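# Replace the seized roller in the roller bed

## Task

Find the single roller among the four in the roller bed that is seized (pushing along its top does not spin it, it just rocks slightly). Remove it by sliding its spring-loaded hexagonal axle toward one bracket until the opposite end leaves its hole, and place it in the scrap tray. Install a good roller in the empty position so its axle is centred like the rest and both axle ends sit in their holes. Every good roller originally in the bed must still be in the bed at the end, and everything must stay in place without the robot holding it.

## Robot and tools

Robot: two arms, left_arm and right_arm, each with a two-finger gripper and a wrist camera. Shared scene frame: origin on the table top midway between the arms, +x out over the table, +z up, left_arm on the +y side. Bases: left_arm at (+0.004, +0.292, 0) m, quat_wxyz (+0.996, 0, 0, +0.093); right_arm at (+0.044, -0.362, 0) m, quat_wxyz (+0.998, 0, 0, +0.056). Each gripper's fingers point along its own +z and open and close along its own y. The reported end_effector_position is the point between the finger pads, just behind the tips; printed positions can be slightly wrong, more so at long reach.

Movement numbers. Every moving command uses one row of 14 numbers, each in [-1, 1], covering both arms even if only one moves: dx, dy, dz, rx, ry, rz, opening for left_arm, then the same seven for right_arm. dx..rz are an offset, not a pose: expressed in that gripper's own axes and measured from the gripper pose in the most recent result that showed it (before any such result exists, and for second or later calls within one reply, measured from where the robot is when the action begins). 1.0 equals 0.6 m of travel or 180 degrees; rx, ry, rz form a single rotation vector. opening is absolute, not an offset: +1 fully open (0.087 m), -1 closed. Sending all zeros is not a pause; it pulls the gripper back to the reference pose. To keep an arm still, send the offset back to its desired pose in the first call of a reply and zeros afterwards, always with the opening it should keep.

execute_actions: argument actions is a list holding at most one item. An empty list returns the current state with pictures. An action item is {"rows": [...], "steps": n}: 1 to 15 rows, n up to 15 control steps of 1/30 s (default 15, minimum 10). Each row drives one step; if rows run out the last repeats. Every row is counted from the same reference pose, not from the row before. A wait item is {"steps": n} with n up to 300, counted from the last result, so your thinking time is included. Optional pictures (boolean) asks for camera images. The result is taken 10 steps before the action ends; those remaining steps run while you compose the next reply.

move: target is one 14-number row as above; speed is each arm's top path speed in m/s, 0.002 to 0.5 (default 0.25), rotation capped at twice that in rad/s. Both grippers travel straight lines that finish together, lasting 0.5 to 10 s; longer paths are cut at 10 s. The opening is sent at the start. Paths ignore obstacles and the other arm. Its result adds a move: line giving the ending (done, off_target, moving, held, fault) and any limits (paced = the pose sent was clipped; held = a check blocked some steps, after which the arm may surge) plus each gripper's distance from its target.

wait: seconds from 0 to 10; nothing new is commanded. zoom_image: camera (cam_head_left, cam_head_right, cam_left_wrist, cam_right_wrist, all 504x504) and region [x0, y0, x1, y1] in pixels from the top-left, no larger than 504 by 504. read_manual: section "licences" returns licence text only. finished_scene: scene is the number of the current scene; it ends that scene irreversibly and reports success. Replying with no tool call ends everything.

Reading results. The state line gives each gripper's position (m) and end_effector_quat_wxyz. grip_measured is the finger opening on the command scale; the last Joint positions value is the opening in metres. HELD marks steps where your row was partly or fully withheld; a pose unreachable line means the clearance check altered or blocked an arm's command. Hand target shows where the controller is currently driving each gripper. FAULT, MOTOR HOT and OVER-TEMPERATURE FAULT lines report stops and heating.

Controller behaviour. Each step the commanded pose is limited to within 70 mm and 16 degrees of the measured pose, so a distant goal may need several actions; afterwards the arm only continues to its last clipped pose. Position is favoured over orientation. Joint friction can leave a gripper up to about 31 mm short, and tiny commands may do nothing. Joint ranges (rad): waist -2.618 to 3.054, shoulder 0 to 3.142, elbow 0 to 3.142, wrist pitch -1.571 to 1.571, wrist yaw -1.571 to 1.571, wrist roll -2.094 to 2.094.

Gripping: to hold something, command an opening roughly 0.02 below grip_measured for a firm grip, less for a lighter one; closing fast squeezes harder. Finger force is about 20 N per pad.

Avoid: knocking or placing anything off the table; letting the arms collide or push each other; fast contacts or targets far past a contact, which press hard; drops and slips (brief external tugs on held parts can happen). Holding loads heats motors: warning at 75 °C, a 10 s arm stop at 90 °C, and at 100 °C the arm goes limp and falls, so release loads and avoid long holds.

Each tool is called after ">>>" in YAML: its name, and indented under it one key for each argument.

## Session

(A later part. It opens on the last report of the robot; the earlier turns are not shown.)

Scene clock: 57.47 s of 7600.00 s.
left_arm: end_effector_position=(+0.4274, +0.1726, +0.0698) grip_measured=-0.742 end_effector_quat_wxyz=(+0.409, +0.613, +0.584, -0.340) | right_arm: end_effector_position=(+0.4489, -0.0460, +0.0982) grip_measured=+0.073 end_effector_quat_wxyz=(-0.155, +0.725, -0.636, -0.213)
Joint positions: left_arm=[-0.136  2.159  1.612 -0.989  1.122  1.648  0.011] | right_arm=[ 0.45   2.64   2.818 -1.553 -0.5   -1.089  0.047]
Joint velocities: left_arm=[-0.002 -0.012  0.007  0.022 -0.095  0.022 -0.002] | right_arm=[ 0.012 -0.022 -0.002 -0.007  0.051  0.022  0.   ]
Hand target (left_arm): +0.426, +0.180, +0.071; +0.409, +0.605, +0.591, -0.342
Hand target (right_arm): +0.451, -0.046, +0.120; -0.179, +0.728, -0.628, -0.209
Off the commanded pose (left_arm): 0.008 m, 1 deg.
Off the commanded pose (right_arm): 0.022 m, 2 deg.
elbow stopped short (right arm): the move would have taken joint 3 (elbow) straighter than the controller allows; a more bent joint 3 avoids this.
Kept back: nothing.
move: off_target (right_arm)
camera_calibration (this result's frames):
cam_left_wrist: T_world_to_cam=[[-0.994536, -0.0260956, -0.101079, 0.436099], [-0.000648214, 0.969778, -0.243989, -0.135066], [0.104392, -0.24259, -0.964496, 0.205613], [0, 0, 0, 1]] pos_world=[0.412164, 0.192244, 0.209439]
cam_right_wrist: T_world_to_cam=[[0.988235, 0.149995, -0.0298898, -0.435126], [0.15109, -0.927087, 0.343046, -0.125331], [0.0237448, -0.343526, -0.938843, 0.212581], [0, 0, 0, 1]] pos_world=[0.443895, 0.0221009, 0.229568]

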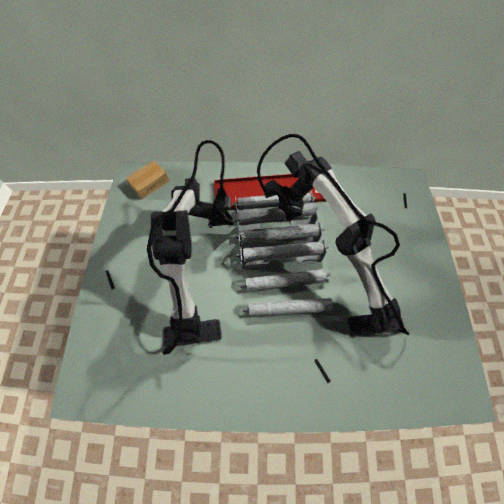

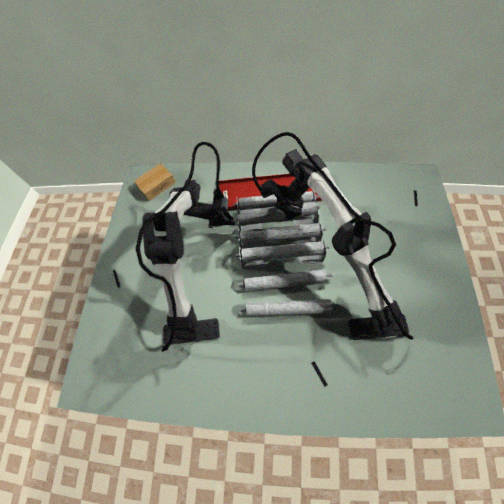

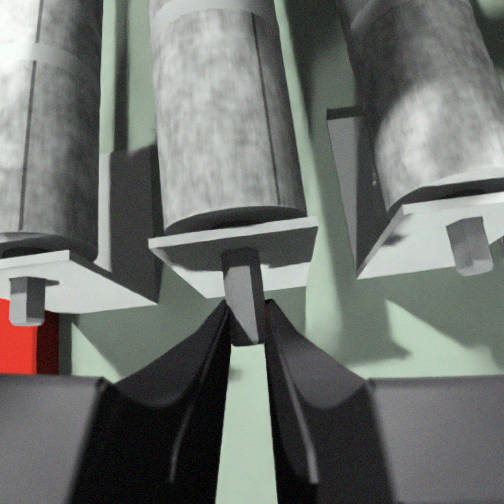

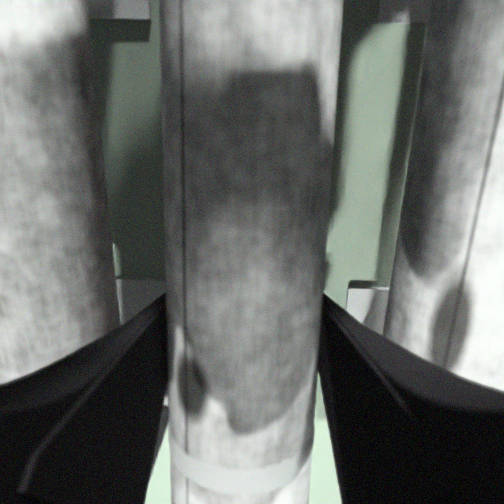

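>>> execute_actions:
  actions:
    - {"rows":[[0,0,0.01,0,0,0,-0.79,-0.018,0,-0.032,0,0,0,0.05],[0,0,0.015,0,0,0,-0.79,-0.018,0,-0.032,0,0,0,0.05],[0,0,0.02,0,0,0,-0.79,-0.018,0,-0.032,0,0,0,0.05],[0,0,0.02,0,0,0,-0.79,-0.018,0,-0.032,0,0,0,0.05],[0,0,0.02,0,0,0,-0.79,-0.018,0,-0.032,0,0,0,0.05],[0,0,0.02,0,0,0,-0.79,-0.018,0,-0.032,0,0,0,0.05],[0,0,0.02,0,0,0,-0.79,-0.018,0,-0.032,0,0,0,0.05],[0,0,0.02,0,0,0,-0.79,-0.018,0,-0.032,0,0,0,0.05],[0,0,0.02,0,0,0,-0.3,-0.018,0,-0.032,0,0,0,0.05]],"steps":15}

>>> wait:
  seconds: 0.3

Scene clock: 58.33 s of 7600.00 s.
left_arm: end_effector_position=(+0.4290, +0.1582, +0.0702) grip_measured=-0.741 end_effector_quat_wxyz=(+0.413, +0.618, +0.574, -0.344) | right_arm: end_effector_position=(+0.4472, -0.0464, +0.0980) grip_measured=+0.073 end_effector_quat_wxyz=(-0.152, +0.722, -0.640, -0.214)
Joint positions: left_arm=[-0.168  2.158  1.605 -0.941  1.134  1.613  0.011] | right_arm=[ 0.451  2.64   2.818 -1.558 -0.498 -1.078  0.047]
Joint velocities: left_arm=[ 0.007 -0.066  0.012  0.051 -0.242 -0.3   -0.   ] | right_arm=[-0.022 -0.017 -0.007 -0.051 -0.037  0.022  0.   ]
elbow stopped short (right arm): the move would have taken joint 3 (elbow) straighter than the controller allows; a more bent joint 3 avoids this.
Steps of this call (steps 1 to 21: nothing new was sent; steps 22 to 26: the first 5 steps of this action). Readings (end_effector_position):
22: left_arm (+0.4274, +0.1714, +0.0696) | right_arm (+0.4486, -0.0460, +0.0982)
23: left_arm (+0.4277, +0.1691, +0.0696) | right_arm (+0.4481, -0.0462, +0.0982)
25: left_arm (+0.4289, +0.1606, +0.0705) | right_arm (+0.4473, -0.0461, +0.0981)
26: the state above

Scene clock: 58.97 s of 7600.00 s.
left_arm: end_effector_position=(+0.4295, +0.1598, +0.0668) grip_measured=-0.300 end_effector_quat_wxyz=(+0.411, +0.615, +0.580, -0.342) | right_arm: end_effector_position=(+0.4467, -0.0489, +0.0973) grip_measured=+0.073 end_effector_quat_wxyz=(-0.147, +0.722, -0.643, -0.210)
Joint positions: left_arm=[-0.166  2.157  1.593 -0.919  1.126  1.594  0.031] | right_arm=[ 0.451  2.64   2.818 -1.565 -0.487 -1.075  0.047]
Joint velocities: left_arm=[-0.002  0.007 -0.002  0.007 -0.095  0.022  0.   ] | right_arm=[-0.007  0.017  0.007  0.022  0.022 -0.022 -0.001]
Hand target (left_arm): +0.428, +0.162, +0.065; +0.409, +0.613, +0.584, -0.341
Hand target (right_arm): +0.449, -0.047, +0.120; -0.173, +0.723, -0.636, -0.208
Off the commanded pose (left_arm): 0.003 m, 1 deg.
Off the commanded pose (right_arm): 0.023 m, 1 deg.
elbow stopped short (right arm): the move would have taken joint 3 (elbow) straighter than the controller allows; a more bent joint 3 avoids this.
Kept back: nothing.
Steps of this call (steps 1 to 10: the last 10 steps of your previous action; steps 11 to 19: nothing new was sent). Readings (end_effector_position):
1: left_arm (+0.4291, +0.1583, +0.0704) | right_arm (+0.4470, -0.0463, +0.0981)
2: left_arm (+0.4290, +0.1583, +0.0703) | right_arm (+0.4469, -0.0463, +0.0981)
4: left_arm (+0.4288, +0.1587, +0.0697) | right_arm (+0.4470, -0.0464, +0.0980)
8: left_arm (+0.4278, +0.1596, +0.0668) | right_arm (+0.4466, -0.0488, +0.0973)
19: the state above
camera_calibration (this result's frames):
cam_left_wrist: T_world_to_cam=[[-0.994288, -0.0198536, -0.104866, 0.436665], [0.00691446, 0.9685, -0.248919, -0.126089], [0.106505, -0.248222, -0.96283, 0.199299], [0, 0, 0, 1]] pos_world=[0.413817, 0.180257, 0.206297]
cam_right_wrist: T_world_to_cam=[[0.989711, 0.136663, -0.042363, -0.432651], [0.142732, -0.92243, 0.358818, -0.124875], [0.00996037, -0.361173, -0.932446, 0.215452], [0, 0, 0, 1]] pos_world=[0.443877, 0.0217544, 0.227376]

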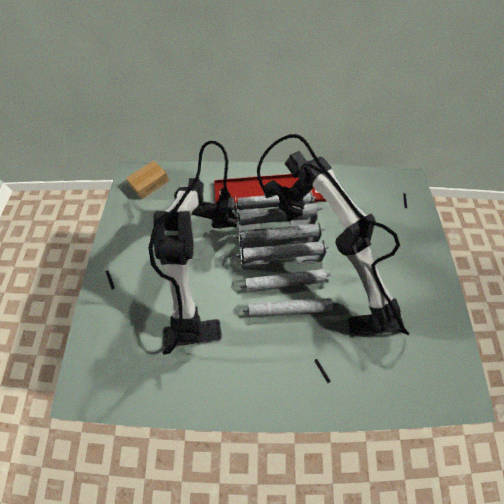

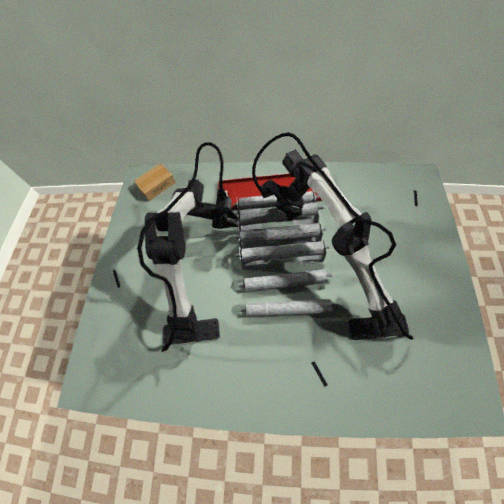

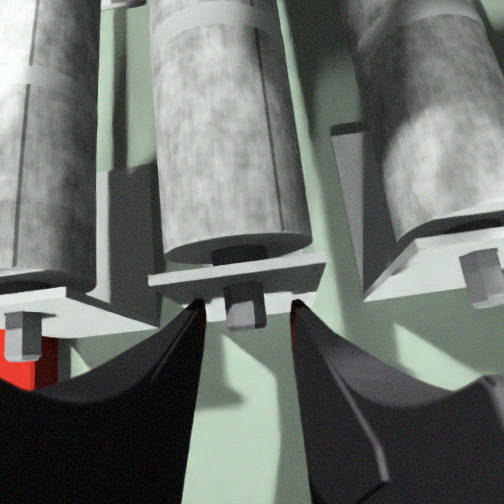

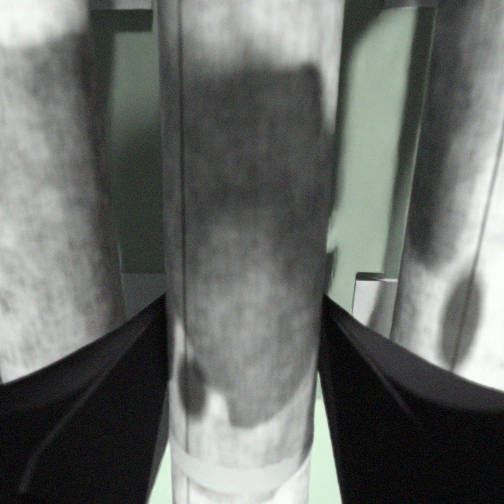

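>>> move:
  target: [0.04,0,-0.09,0,0,0,-0.3,-0.035,0,-0.075,0,-0.02,0,0.05]
  speed: 0.04

>>> zoom_image:
  camera: "cam_head_right"
  region: [220, 170, 350, 270]

Scene clock: 61.63 s of 7600.00 s.
left_arm: end_effector_position=(+0.4255, +0.2161, +0.0695) grip_measured=-0.300 end_effector_quat_wxyz=(+0.411, +0.615, +0.579, -0.344) | right_arm: end_effector_position=(+0.4458, -0.0537, +0.1090) grip_measured=+0.072 end_effector_quat_wxyz=(-0.153, +0.716, -0.646, -0.216)
Joint positions: left_arm=[-0.028  2.245  1.742 -1.274  1.12   1.919  0.031] | right_arm=[ 0.438  2.616  2.818 -1.581 -0.504 -1.072  0.047]
Joint velocities: left_arm=[ 0.002 -0.002 -0.007 -0.022  0.007  0.007 -0.001] | right_arm=[-0.022  0.002  0.002  0.037 -0.007 -0.037 -0.003]
Hand target (left_arm): +0.428, +0.219, +0.067; +0.409, +0.616, +0.579, -0.343
Hand target (right_arm): +0.448, -0.054, +0.145; -0.196, +0.710, -0.638, -0.224
Off the commanded pose (left_arm): 0.004 m, 0 deg.
Off the commanded pose (right_arm): 0.038 m, 3 deg.
joint sent to its limit (right arm) — the command would take joint 4 (wrist pitch) past its lower limit, so that joint was sent only as far as its limit.
Kept back: nothing.
move: off_target (right_arm)
camera_calibration (this result's frames):
cam_left_wrist: T_world_to_cam=[[-0.994448, -0.0178028, -0.103714, 0.433712], [0.00892026, 0.967777, -0.251651, -0.180441], [0.104852, -0.251179, -0.962245, 0.217599], [0, 0, 0, 1]] pos_world=[0.410098, 0.237004, 0.208958]
cam_right_wrist: T_world_to_cam=[[0.991233, 0.124404, -0.0444966, -0.431692], [0.132118, -0.930334, 0.342088, -0.127269], [0.00116056, -0.344967, -0.938614, 0.230122], [0, 0, 0, 1]] pos_world=[0.444455, 0.0146869, 0.240324]

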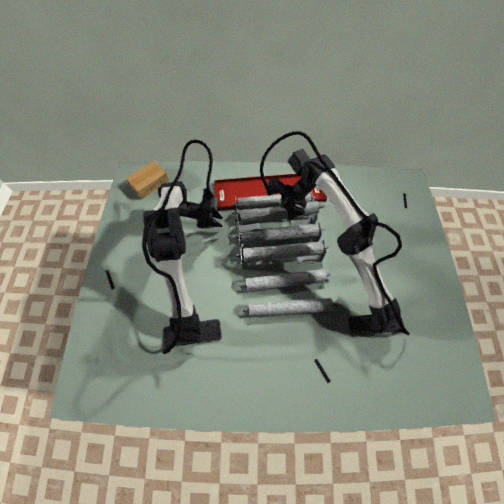

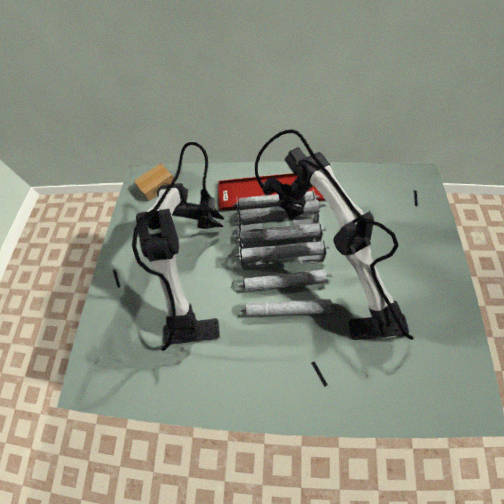

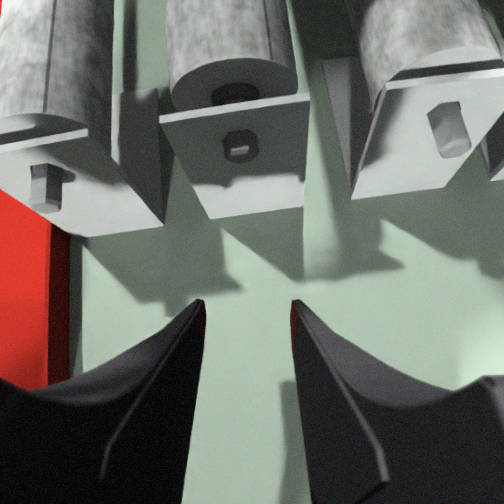

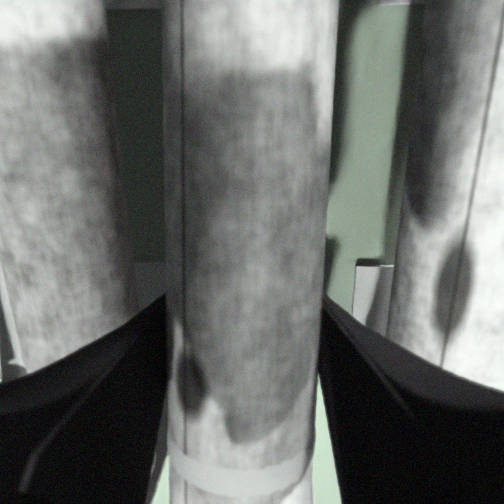

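Region (220, 170, 350, 270) of cam_head_right's 504x504 image, scaled by 3.877, with more detail than that image has; it fills the top 388 rows of this view, and the rest is white.

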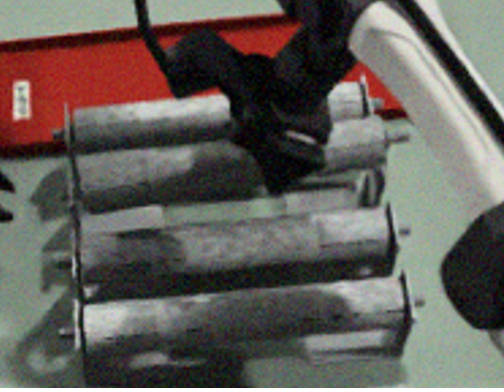

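>>> move:
  target: [0,0,0,0,0,0,-0.3,0.022,0,-0.061,0,0,0,0.05]
  speed: 0.04

Scene clock: 63.27 s of 7600.00 s.
left_arm: end_effector_position=(+0.4250, +0.2160, +0.0696) grip_measured=-0.300 end_effector_quat_wxyz=(+0.410, +0.615, +0.578, -0.344) | right_arm: end_effector_position=(+0.4514, -0.0842, +0.1063) grip_measured=+0.071 end_effector_quat_wxyz=(-0.136, +0.716, -0.654, -0.203)
Joint positions: left_arm=[-0.028  2.245  1.742 -1.279  1.12   1.922  0.031] | right_arm=[ 0.391  2.562  2.711 -1.581 -0.475 -1.122  0.047]
Joint velocities: left_arm=[-0.027 -0.012 -0.022  0.007 -0.066 -0.007  0.001] | right_arm=[-0.002  0.017 -0.002 -0.051 -0.007 -0.007 -0.   ]
Hand target (left_arm): +0.426, +0.216, +0.069; +0.411, +0.615, +0.579, -0.344
Hand target (right_arm): +0.450, -0.084, +0.132; -0.164, +0.714, -0.647, -0.212
Off the commanded pose (left_arm): 0.001 m, 0 deg.
Off the commanded pose (right_arm): 0.028 m, 3 deg.
joint sent to its limit (right arm) — the command would take joint 4 (wrist pitch) past its lower limit, so that joint was sent only as far as its limit.
Kept back: nothing.
move: off_target (right_arm)
camera_calibration (this result's frames):
cam_left_wrist: T_world_to_cam=[[-0.994516, -0.0161111, -0.103335, 0.432836], [0.0104738, 0.967752, -0.251685, -0.180988], [0.104058, -0.251387, -0.962277, 0.218168], [0, 0, 0, 1]] pos_world=[0.409656, 0.23697, 0.209114]
cam_right_wrist: T_world_to_cam=[[0.991797, 0.114441, -0.0569469, -0.433335], [0.127555, -0.915074, 0.382583, -0.156461], [-0.00832756, -0.386708, -0.922165, 0.216029], [0, 0, 0, 1]] pos_world=[0.451537, -0.0100422, 0.234397]

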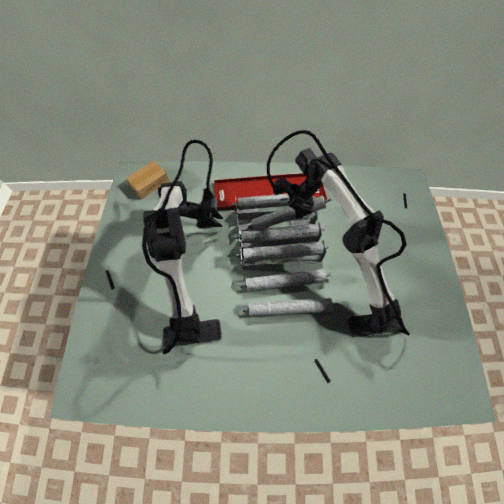

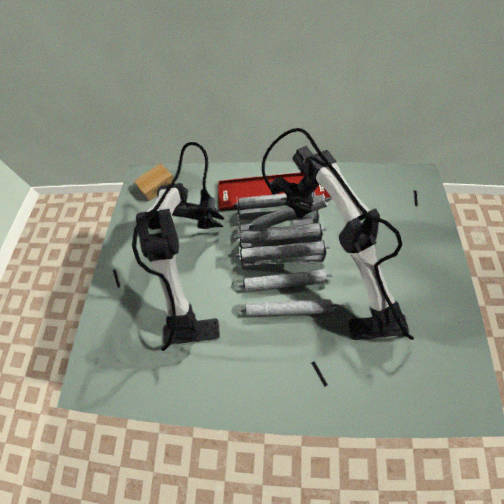

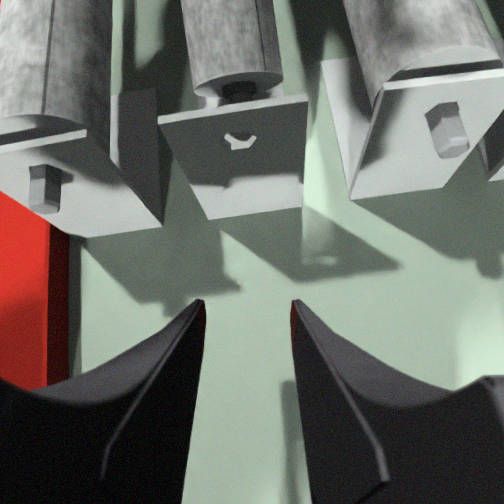

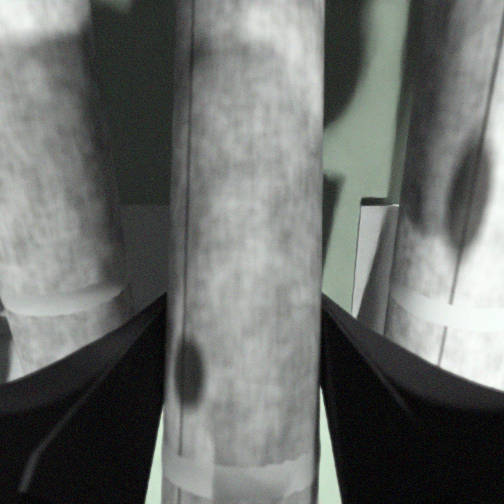

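>>> move:
  target: [0,0,0,0,0,0,-0.3,0.008,0,0.015,0,-0.03,0,0.05]
  speed: 0.03

>>> zoom_image:
  camera: "cam_head_right"
  region: [220, 170, 350, 270]

Scene clock: 66.27 s of 7600.00 s.
left_arm: end_effector_position=(+0.4250, +0.2160, +0.0696) grip_measured=-0.300 end_effector_quat_wxyz=(+0.410, +0.615, +0.578, -0.344) | right_arm: end_effector_position=(+0.4496, -0.0888, +0.0885) grip_measured=+0.071 end_effector_quat_wxyz=(-0.147, +0.709, -0.652, -0.224)
Joint positions: left_arm=[-0.028  2.245  1.742 -1.279  1.12   1.922  0.031] | right_arm=[ 0.367  2.442  2.4   -1.391 -0.526 -1.136  0.047]
Joint velocities: left_arm=[ 0.012 -0.002 -0.002  0.007  0.037 -0.037 -0.001] | right_arm=[-0.007 -0.032 -0.042  0.066 -0.051 -0.037 -0.001]
Hand target (left_arm): +0.425, +0.216, +0.070; +0.410, +0.615, +0.578, -0.344
Hand target (right_arm): +0.450, -0.084, +0.096; -0.165, +0.705, -0.647, -0.237
Off the commanded pose (left_arm): 0.000 m, 0 deg.
Off the commanded pose (right_arm): 0.009 m, 3 deg.
Kept back: nothing.
move: off_target (right_arm)
camera_calibration (this result's frames):
cam_left_wrist: T_world_to_cam=[[-0.994516, -0.0161111, -0.103335, 0.432836], [0.0104738, 0.967752, -0.251685, -0.180988], [0.104058, -0.251387, -0.962277, 0.218168], [0, 0, 0, 1]] pos_world=[0.409656, 0.23697, 0.209114]
cam_right_wrist: T_world_to_cam=[[0.991273, 0.112604, -0.0685368, -0.430979], [0.129264, -0.932255, 0.337921, -0.151992], [-0.0258425, -0.343831, -0.938676, 0.21101], [0, 0, 0, 1]] pos_world=[0.452318, -0.0206138, 0.219893]

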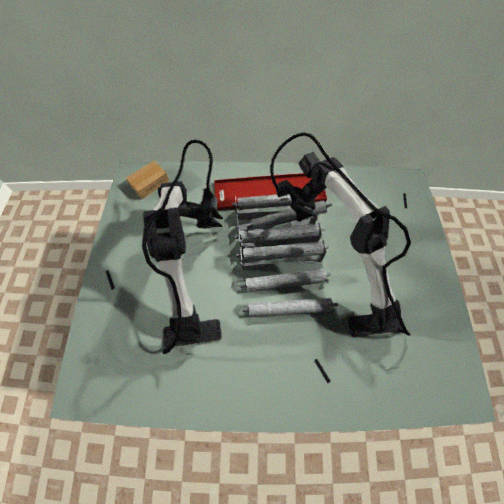

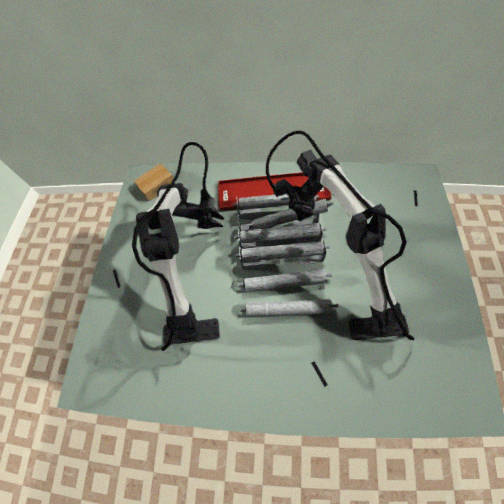

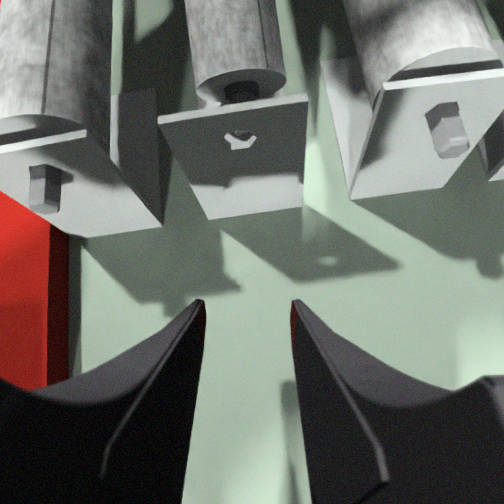

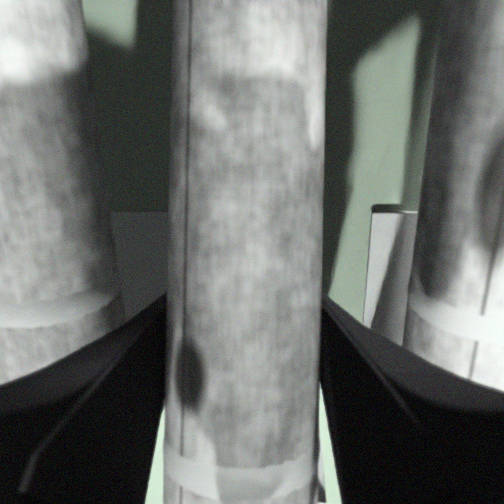

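Region (220, 170, 350, 270) of cam_head_right's 504x504 image, scaled by 3.877, with more detail than that image has; it fills the top 388 rows of this view, and the rest is white.

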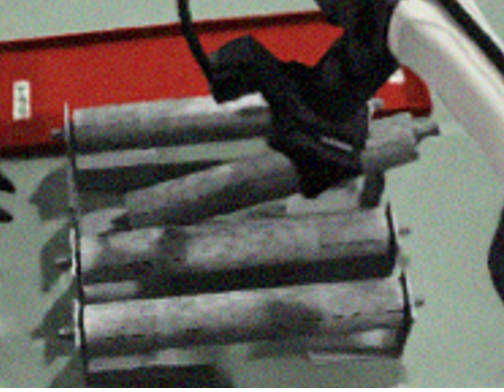

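>>> move:
  target: [0,0,0,0,0,0,-0.3,0,0,0,0,0,0,0.3]
  speed: 0.03

>>> move:
  target: [0,0,0,0,0,0,-0.3,-0.048,0,0.057,0,-0.03,0,0.3]
  speed: 0.04

Scene clock: 67.47 s of 7600.00 s.
left_arm: end_effector_position=(+0.4250, +0.2160, +0.0696) grip_measured=-0.300 end_effector_quat_wxyz=(+0.410, +0.615, +0.578, -0.344) | right_arm: end_effector_position=(+0.4496, -0.0890, +0.0886) grip_measured=+0.300 end_effector_quat_wxyz=(-0.147, +0.709, -0.652, -0.224)
Joint positions: left_arm=[-0.028  2.245  1.742 -1.279  1.12   1.922  0.031] | right_arm=[ 0.366  2.44   2.398 -1.39  -0.527 -1.137  0.057]
Joint velocities: left_arm=[ 0.007  0.002  0.012  0.007  0.007 -0.022 -0.   ] | right_arm=[-0.022  0.012 -0.007  0.007  0.022 -0.022 -0.001]
Hand target (left_arm): +0.425, +0.216, +0.070; +0.410, +0.615, +0.578, -0.344
Hand target (right_arm): +0.450, -0.089, +0.089; -0.147, +0.709, -0.652, -0.224
Off the commanded pose (left_arm): 0.000 m, 0 deg.
Off the commanded pose (right_arm): 0.000 m, 0 deg.
Kept back: nothing.
move: done
camera_calibration (this result's frames):
cam_left_wrist: T_world_to_cam=[[-0.994516, -0.0161111, -0.103335, 0.432836], [0.0104738, 0.967752, -0.251685, -0.180988], [0.104058, -0.251387, -0.962277, 0.218168], [0, 0, 0, 1]] pos_world=[0.409656, 0.23697, 0.209114]
cam_right_wrist: T_world_to_cam=[[0.991298, 0.11264, -0.0681218, -0.431035], [0.129142, -0.932445, 0.337445, -0.152056], [-0.0255098, -0.343306, -0.938877, 0.210946], [0, 0, 0, 1]] pos_world=[0.452302, -0.020813, 0.220001]

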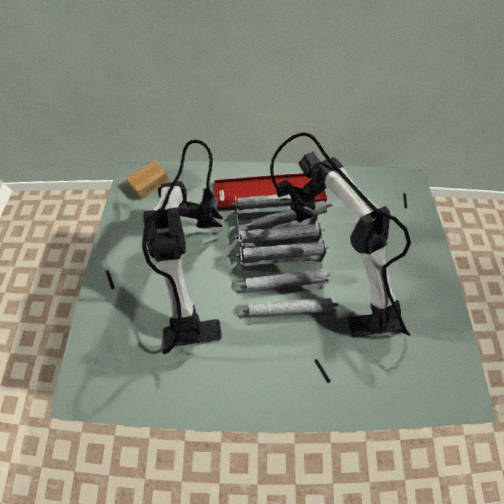

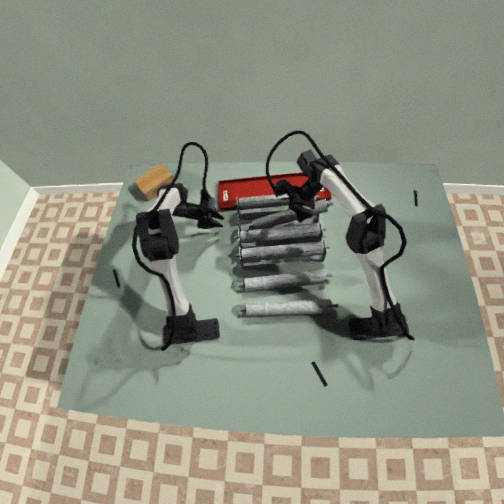

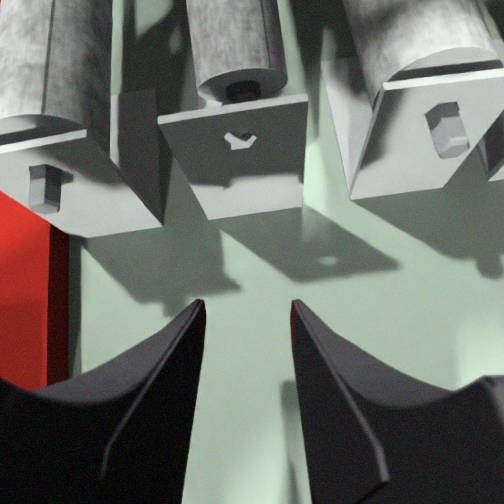

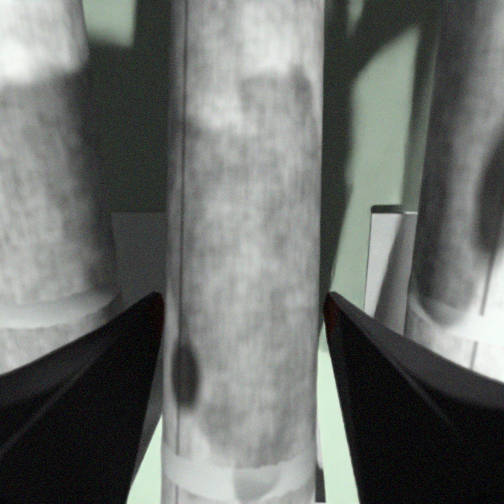

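Scene clock: 69.03 s of 7600.00 s.
left_arm: end_effector_position=(+0.4250, +0.2160, +0.0696) grip_measured=-0.300 end_effector_quat_wxyz=(+0.410, +0.615, +0.578, -0.344) | right_arm: end_effector_position=(+0.4501, -0.0508, +0.0784) grip_measured=+0.300 end_effector_quat_wxyz=(-0.183, +0.697, -0.646, -0.251)
Joint positions: left_arm=[-0.028  2.245  1.742 -1.279  1.12   1.922  0.031] | right_arm=[ 0.408  2.44   2.33  -1.229 -0.593 -1.054  0.057]
Joint velocities: left_arm=[-0.012  0.017 -0.012 -0.022 -0.037  0.051 -0.   ] | right_arm=[ 0.002 -0.007  0.017 -0.022 -0.037 -0.037 -0.   ]
Hand target (left_arm): +0.425, +0.216, +0.070; +0.410, +0.615, +0.578, -0.344
Hand target (right_arm): +0.445, -0.047, +0.074; -0.178, +0.697, -0.645, -0.257
Off the commanded pose (left_arm): 0.000 m, 0 deg.
Off the commanded pose (right_arm): 0.008 m, 1 deg.
Kept back: nothing.
move: done
camera_calibration (this result's frames):
cam_left_wrist: T_world_to_cam=[[-0.994516, -0.0161111, -0.103335, 0.432836], [0.0104738, 0.967752, -0.251685, -0.180988], [0.104058, -0.251387, -0.962277, 0.218168], [0, 0, 0, 1]] pos_world=[0.409656, 0.23697, 0.209114]
cam_right_wrist: T_world_to_cam=[[0.993215, 0.103702, -0.0526359, -0.438998], [0.113679, -0.961203, 0.251327, -0.10084], [-0.0245308, -0.255605, -0.96647, 0.220624], [0, 0, 0, 1]] pos_world=[0.452895, 0.00498957, 0.215463]

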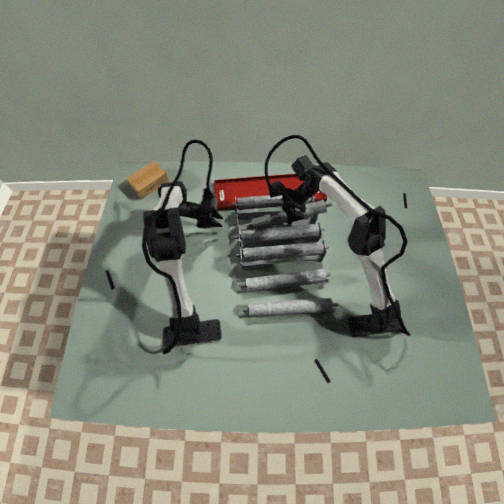

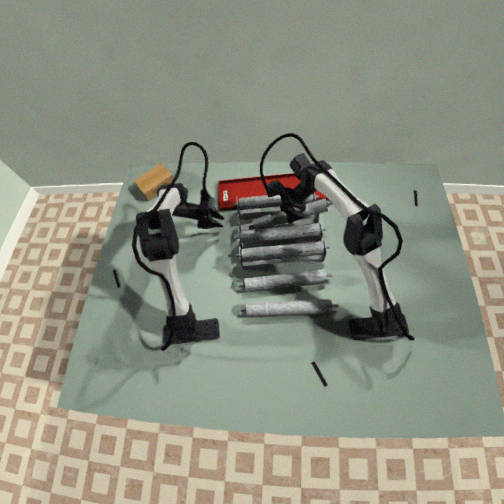

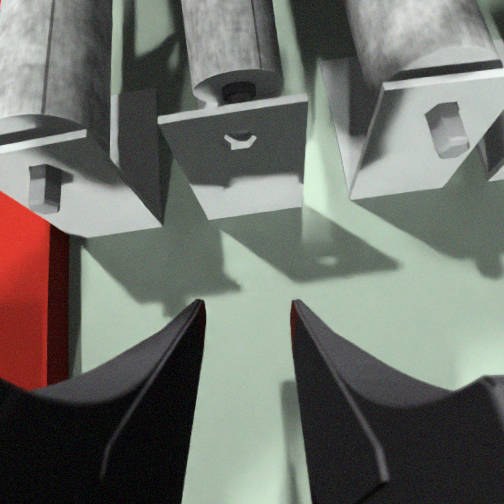

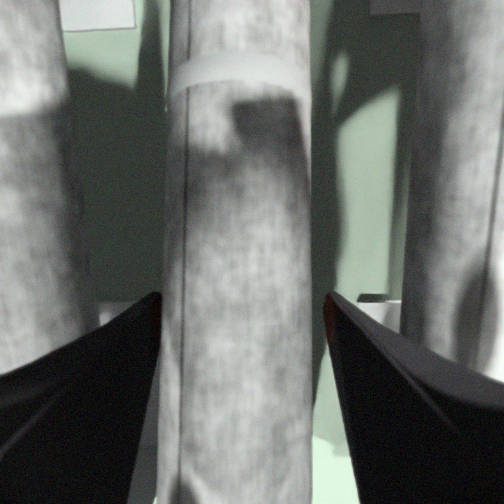

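>>> move:
  target: [0,0,0,0,0,0,-0.3,-0.016,0.008,0.022,0,0,0,0.3]
  speed: 0.03

>>> move:
  target: [0,0,0,0,0,0,-0.3,0,0,0,0,0,0,0.04]
  speed: 0.03

Scene clock: 73.13 s of 7600.00 s.
left_arm: end_effector_position=(+0.4250, +0.2160, +0.0696) grip_measured=-0.300 end_effector_quat_wxyz=(+0.410, +0.615, +0.578, -0.344) | right_arm: end_effector_position=(+0.4472, -0.0375, +0.0796) grip_measured=+0.300 end_effector_quat_wxyz=(-0.189, +0.697, -0.645, -0.251)
Joint positions: left_arm=[-0.028  2.245  1.742 -1.279  1.12   1.922  0.031] | right_arm=[ 0.433  2.44   2.33  -1.199 -0.592 -1.022  0.057]
Joint velocities: left_arm=[ 0.002  0.002 -0.012 -0.081  0.037  0.022 -0.001] | right_arm=[ 0.007  0.027  0.017  0.066  0.022 -0.037  0.001]
Hand target (left_arm): +0.425, +0.216, +0.070; +0.410, +0.615, +0.578, -0.344
Hand target (right_arm): +0.444, -0.036, +0.074; -0.183, +0.697, -0.646, -0.251
Off the commanded pose (left_arm): 0.000 m, 0 deg.
Off the commanded pose (right_arm): 0.007 m, 1 deg.
Kept back: nothing.
After step 90, 0.23 s passed at rest.
move: done
camera_calibration (this result's frames):
cam_left_wrist: T_world_to_cam=[[-0.994516, -0.0161111, -0.103335, 0.432836], [0.0104738, 0.967752, -0.251685, -0.180988], [0.104058, -0.251387, -0.962277, 0.218168], [0, 0, 0, 1]] pos_world=[0.409656, 0.23697, 0.209114]
cam_right_wrist: T_world_to_cam=[[0.993743, 0.102695, -0.0439102, -0.43845], [0.110303, -0.964133, 0.241415, -0.0858613], [-0.017543, -0.244748, -0.969428, 0.222607], [0, 0, 0, 1]] pos_world=[0.449082, 0.0167278, 0.217278]

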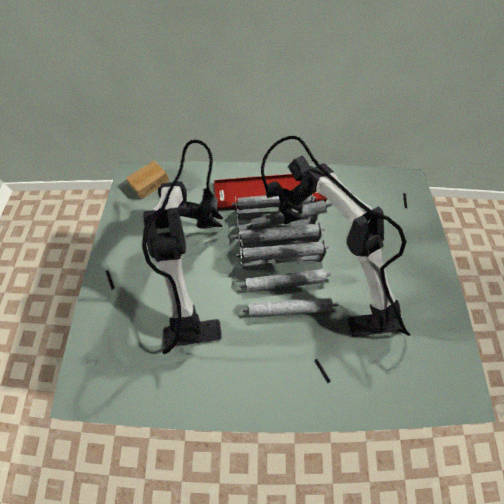

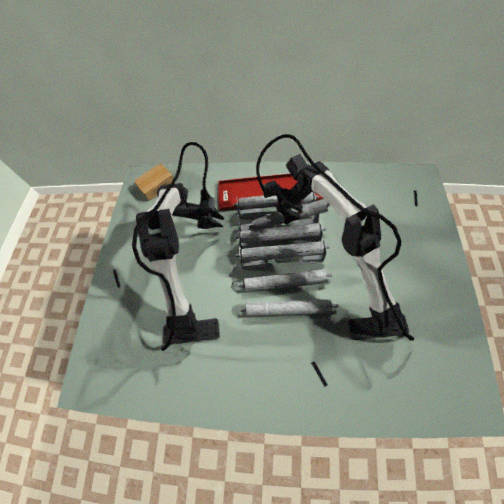

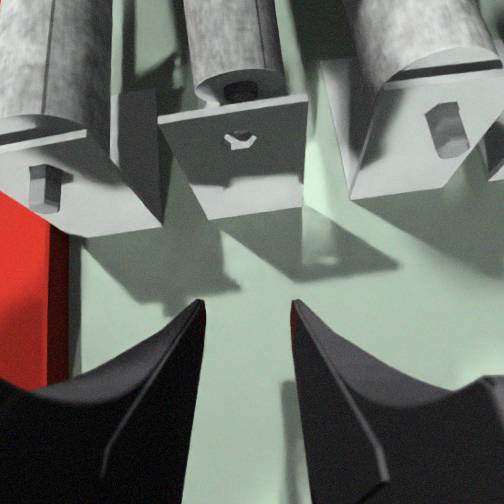

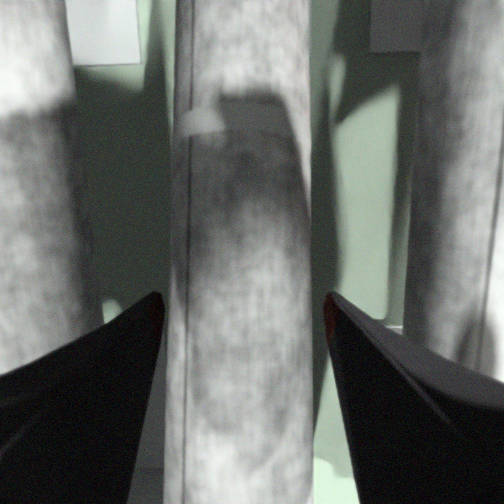

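Scene clock: 73.63 s of 7600.00 s.
left_arm: end_effector_position=(+0.4250, +0.2160, +0.0696) grip_measured=-0.300 end_effector_quat_wxyz=(+0.410, +0.615, +0.578, -0.344) | right_arm: end_effector_position=(+0.4465, -0.0378, +0.0795) grip_measured=+0.076 end_effector_quat_wxyz=(-0.188, +0.696, -0.645, -0.252)
Joint positions: left_arm=[-0.028  2.245  1.742 -1.279  1.12   1.922  0.031] | right_arm=[ 0.433  2.44   2.33  -1.202 -0.593 -1.022  0.047]
Joint velocities: left_arm=[-0.012  0.007 -0.022  0.022 -0.007  0.022  0.001] | right_arm=[ 0.007  0.012 -0.002 -0.007  0.037  0.081 -0.001]
Hand target (left_arm): +0.425, +0.216, +0.070; +0.410, +0.615, +0.578, -0.344
Hand target (right_arm): +0.447, -0.038, +0.080; -0.189, +0.697, -0.645, -0.251
Off the commanded pose (left_arm): 0.000 m, 0 deg.
Off the commanded pose (right_arm): 0.001 m, 0 deg.
Kept back: nothing.
move: done
camera_calibration (this result's frames):
cam_left_wrist: T_world_to_cam=[[-0.994516, -0.0161111, -0.103335, 0.432836], [0.0104738, 0.967752, -0.251685, -0.180988], [0.104058, -0.251387, -0.962277, 0.218168], [0, 0, 0, 1]] pos_world=[0.409656, 0.23697, 0.209114]
cam_right_wrist: T_world_to_cam=[[0.99361, 0.102347, -0.0475922, -0.437329], [0.110874, -0.963994, 0.241709, -0.0862579], [-0.0211403, -0.245441, -0.969181, 0.224054], [0, 0, 0, 1]] pos_world=[0.448834, 0.0165992, 0.217185]

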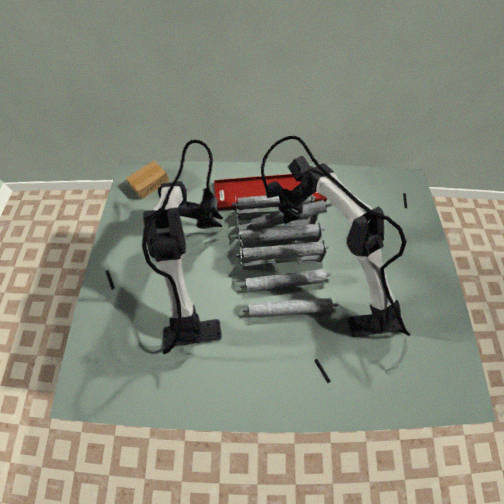

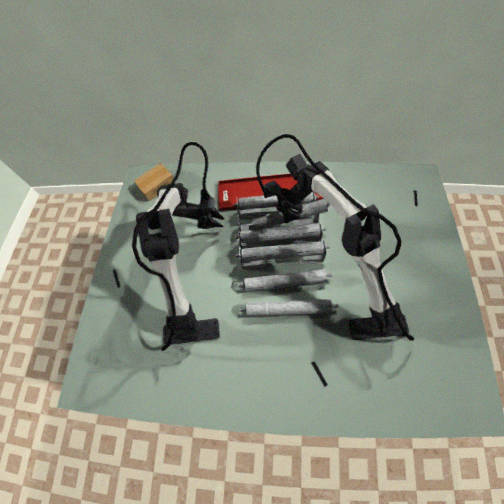

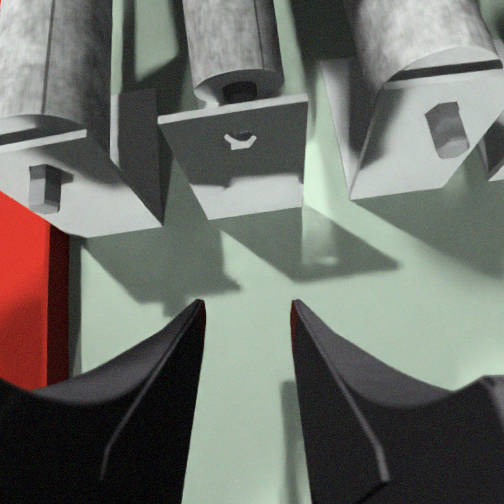

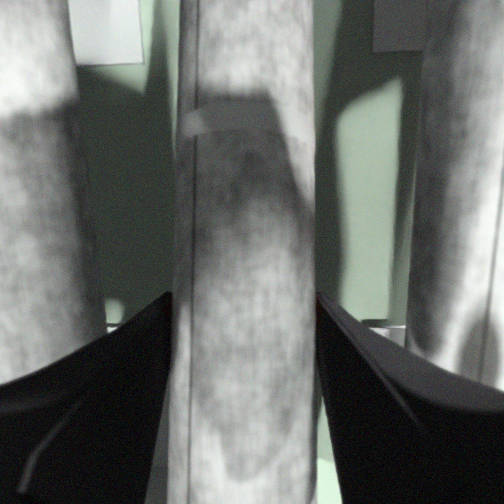

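>>> move:
  target: [0,0,0,0,0,0,-0.3,-0.087,0,-0.164,0,-0.11,0,0.04]
  speed: 0.05

Scene clock: 77.73 s of 7600.00 s.
left_arm: end_effector_position=(+0.4250, +0.2160, +0.0696) grip_measured=-0.300 end_effector_quat_wxyz=(+0.410, +0.615, +0.578, -0.344) | right_arm: end_effector_position=(+0.4529, -0.0642, +0.1368) grip_measured=+0.076 end_effector_quat_wxyz=(+0.241, -0.644, +0.638, +0.347)
Joint positions: left_arm=[-0.028  2.245  1.742 -1.279  1.12   1.922  0.031] | right_arm=[ 0.305  2.378  2.363 -1.286 -0.84  -1.042  0.047]
Joint velocities: left_arm=[-0.002  0.012  0.007  0.051 -0.007  0.095 -0.001] | right_arm=[-0.002  0.007 -0.022 -0.081  0.037 -0.066 -0.   ]
Hand target (left_arm): +0.425, +0.216, +0.070; +0.410, +0.615, +0.578, -0.344
Hand target (right_arm): +0.452, -0.056, +0.187; -0.296, +0.643, -0.603, -0.366
Off the commanded pose (left_arm): 0.000 m, 0 deg.
Off the commanded pose (right_arm): 0.054 m, 8 deg.
Kept back: nothing.
move: off_target (right_arm)
camera_calibration (this result's frames):
cam_left_wrist: T_world_to_cam=[[-0.994516, -0.0161111, -0.103335, 0.432836], [0.0104738, 0.967752, -0.251685, -0.180988], [0.104058, -0.251387, -0.962277, 0.218168], [0, 0, 0, 1]] pos_world=[0.409656, 0.23697, 0.209114]
cam_right_wrist: T_world_to_cam=[[0.990662, 0.072509, -0.11546, -0.429629], [0.0750041, -0.997031, 0.0174081, -0.0814443], [-0.113854, -0.0259054, -0.99316, 0.332551], [0, 0, 0, 1]] pos_world=[0.469588, -0.0414357, 0.282089]

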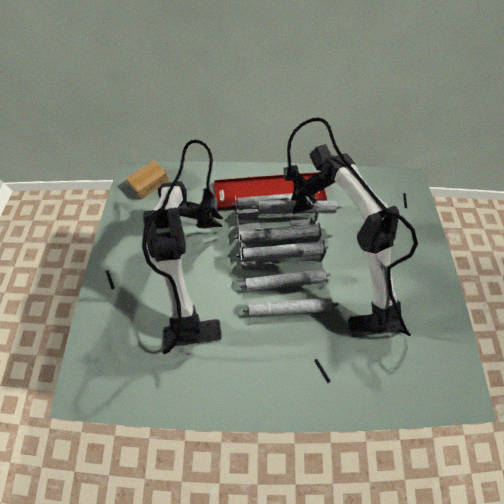

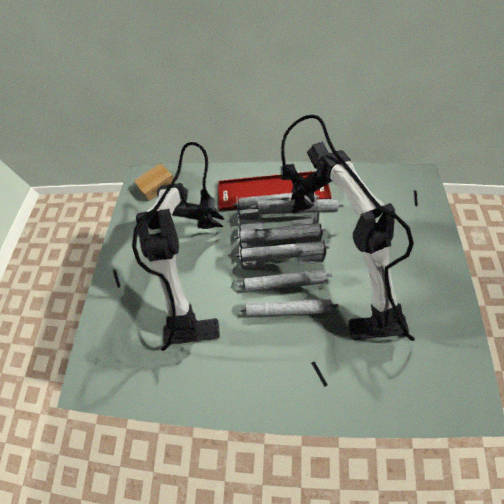

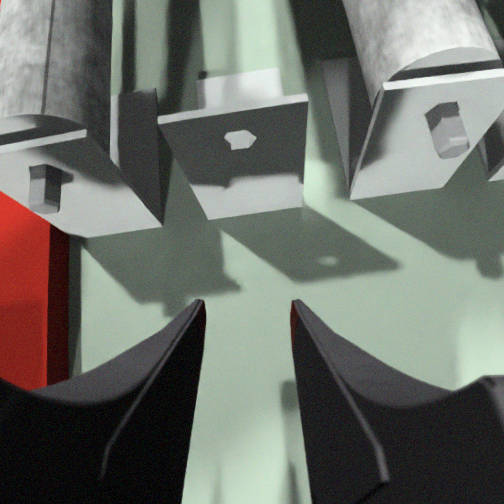

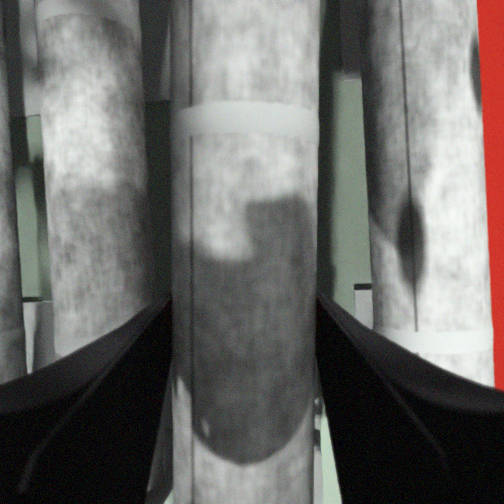

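>>> move:
  target: [-0.251,-0.13,-0.09,-0.394,0.112,-0.311,0.6,-0.072,0,-0.045,0,-0.04,0,0.04]
  speed: 0.5

Scene clock: 88.27 s of 7600.00 s.
left_arm: end_effector_position=(+0.3270, +0.2052, +0.2210) grip_measured=+0.600 end_effector_quat_wxyz=(+0.387, -0.008, +0.922, -0.006) | right_arm: end_effector_position=(+0.4572, -0.0657, +0.1551) grip_measured=+0.076 end_effector_quat_wxyz=(+0.243, -0.627, +0.648, +0.357)
Joint positions: left_arm=[-0.545  1.286  1.287 -0.808 -0.249 -0.277  0.07 ] | right_arm=[ 0.292  2.426  2.514 -1.378 -0.86  -1.004  0.047]
Joint velocities: left_arm=[ 0.012 -0.012  0.002 -0.022 -0.095  0.007  0.   ] | right_arm=[-0.022 -0.002 -0.007 -0.051  0.037  0.007  0.   ]
Hand target (left_arm): +0.331, +0.202, +0.224; +0.390, -0.012, +0.921, -0.005
Hand target (right_arm): +0.458, -0.058, +0.186; -0.282, +0.621, -0.622, -0.384
Off the commanded pose (left_arm): 0.007 m, 1 deg.
Off the commanded pose (right_arm): 0.033 m, 6 deg.
Kept back: nothing.
After step 90, 5.03 s passed at rest.
move: off_target (right_arm); limits=paced
camera_calibration (this result's frames):
cam_left_wrist: T_world_to_cam=[[0.0212429, -0.999615, 0.0178655, 0.19367], [-0.996732, -0.0197819, 0.0783164, 0.327691], [-0.0779328, -0.0194707, -0.996768, 0.390804], [0, 0, 0, 1]] pos_world=[0.352962, 0.207687, 0.360417]
cam_right_wrist: T_world_to_cam=[[0.989212, 0.043273, -0.139956, -0.429081], [0.0436067, -0.999049, -0.000682519, -0.066587], [-0.139852, -0.00542788, -0.990157, 0.363937], [0, 0, 0, 1]] pos_world=[0.478253, -0.0459806, 0.300257]

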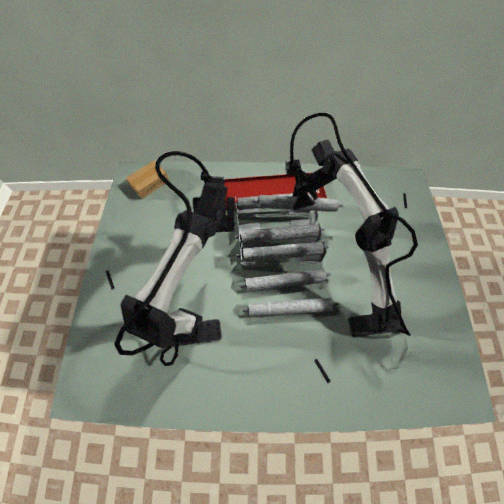

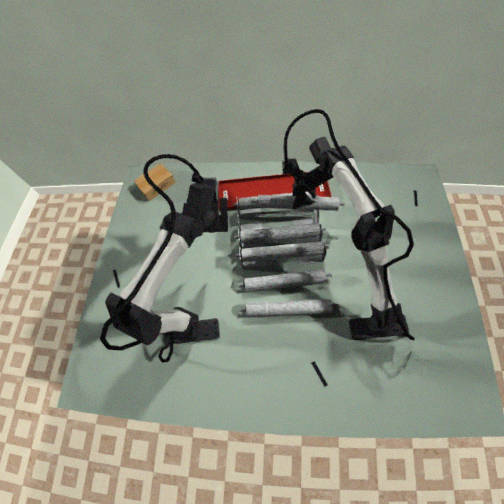

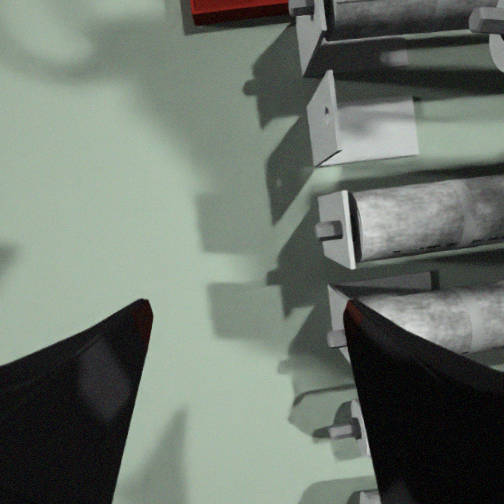

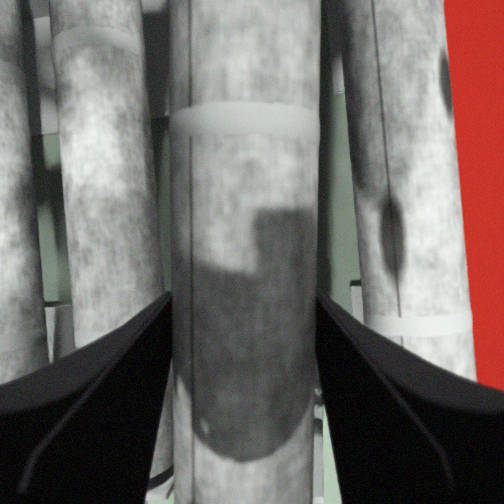

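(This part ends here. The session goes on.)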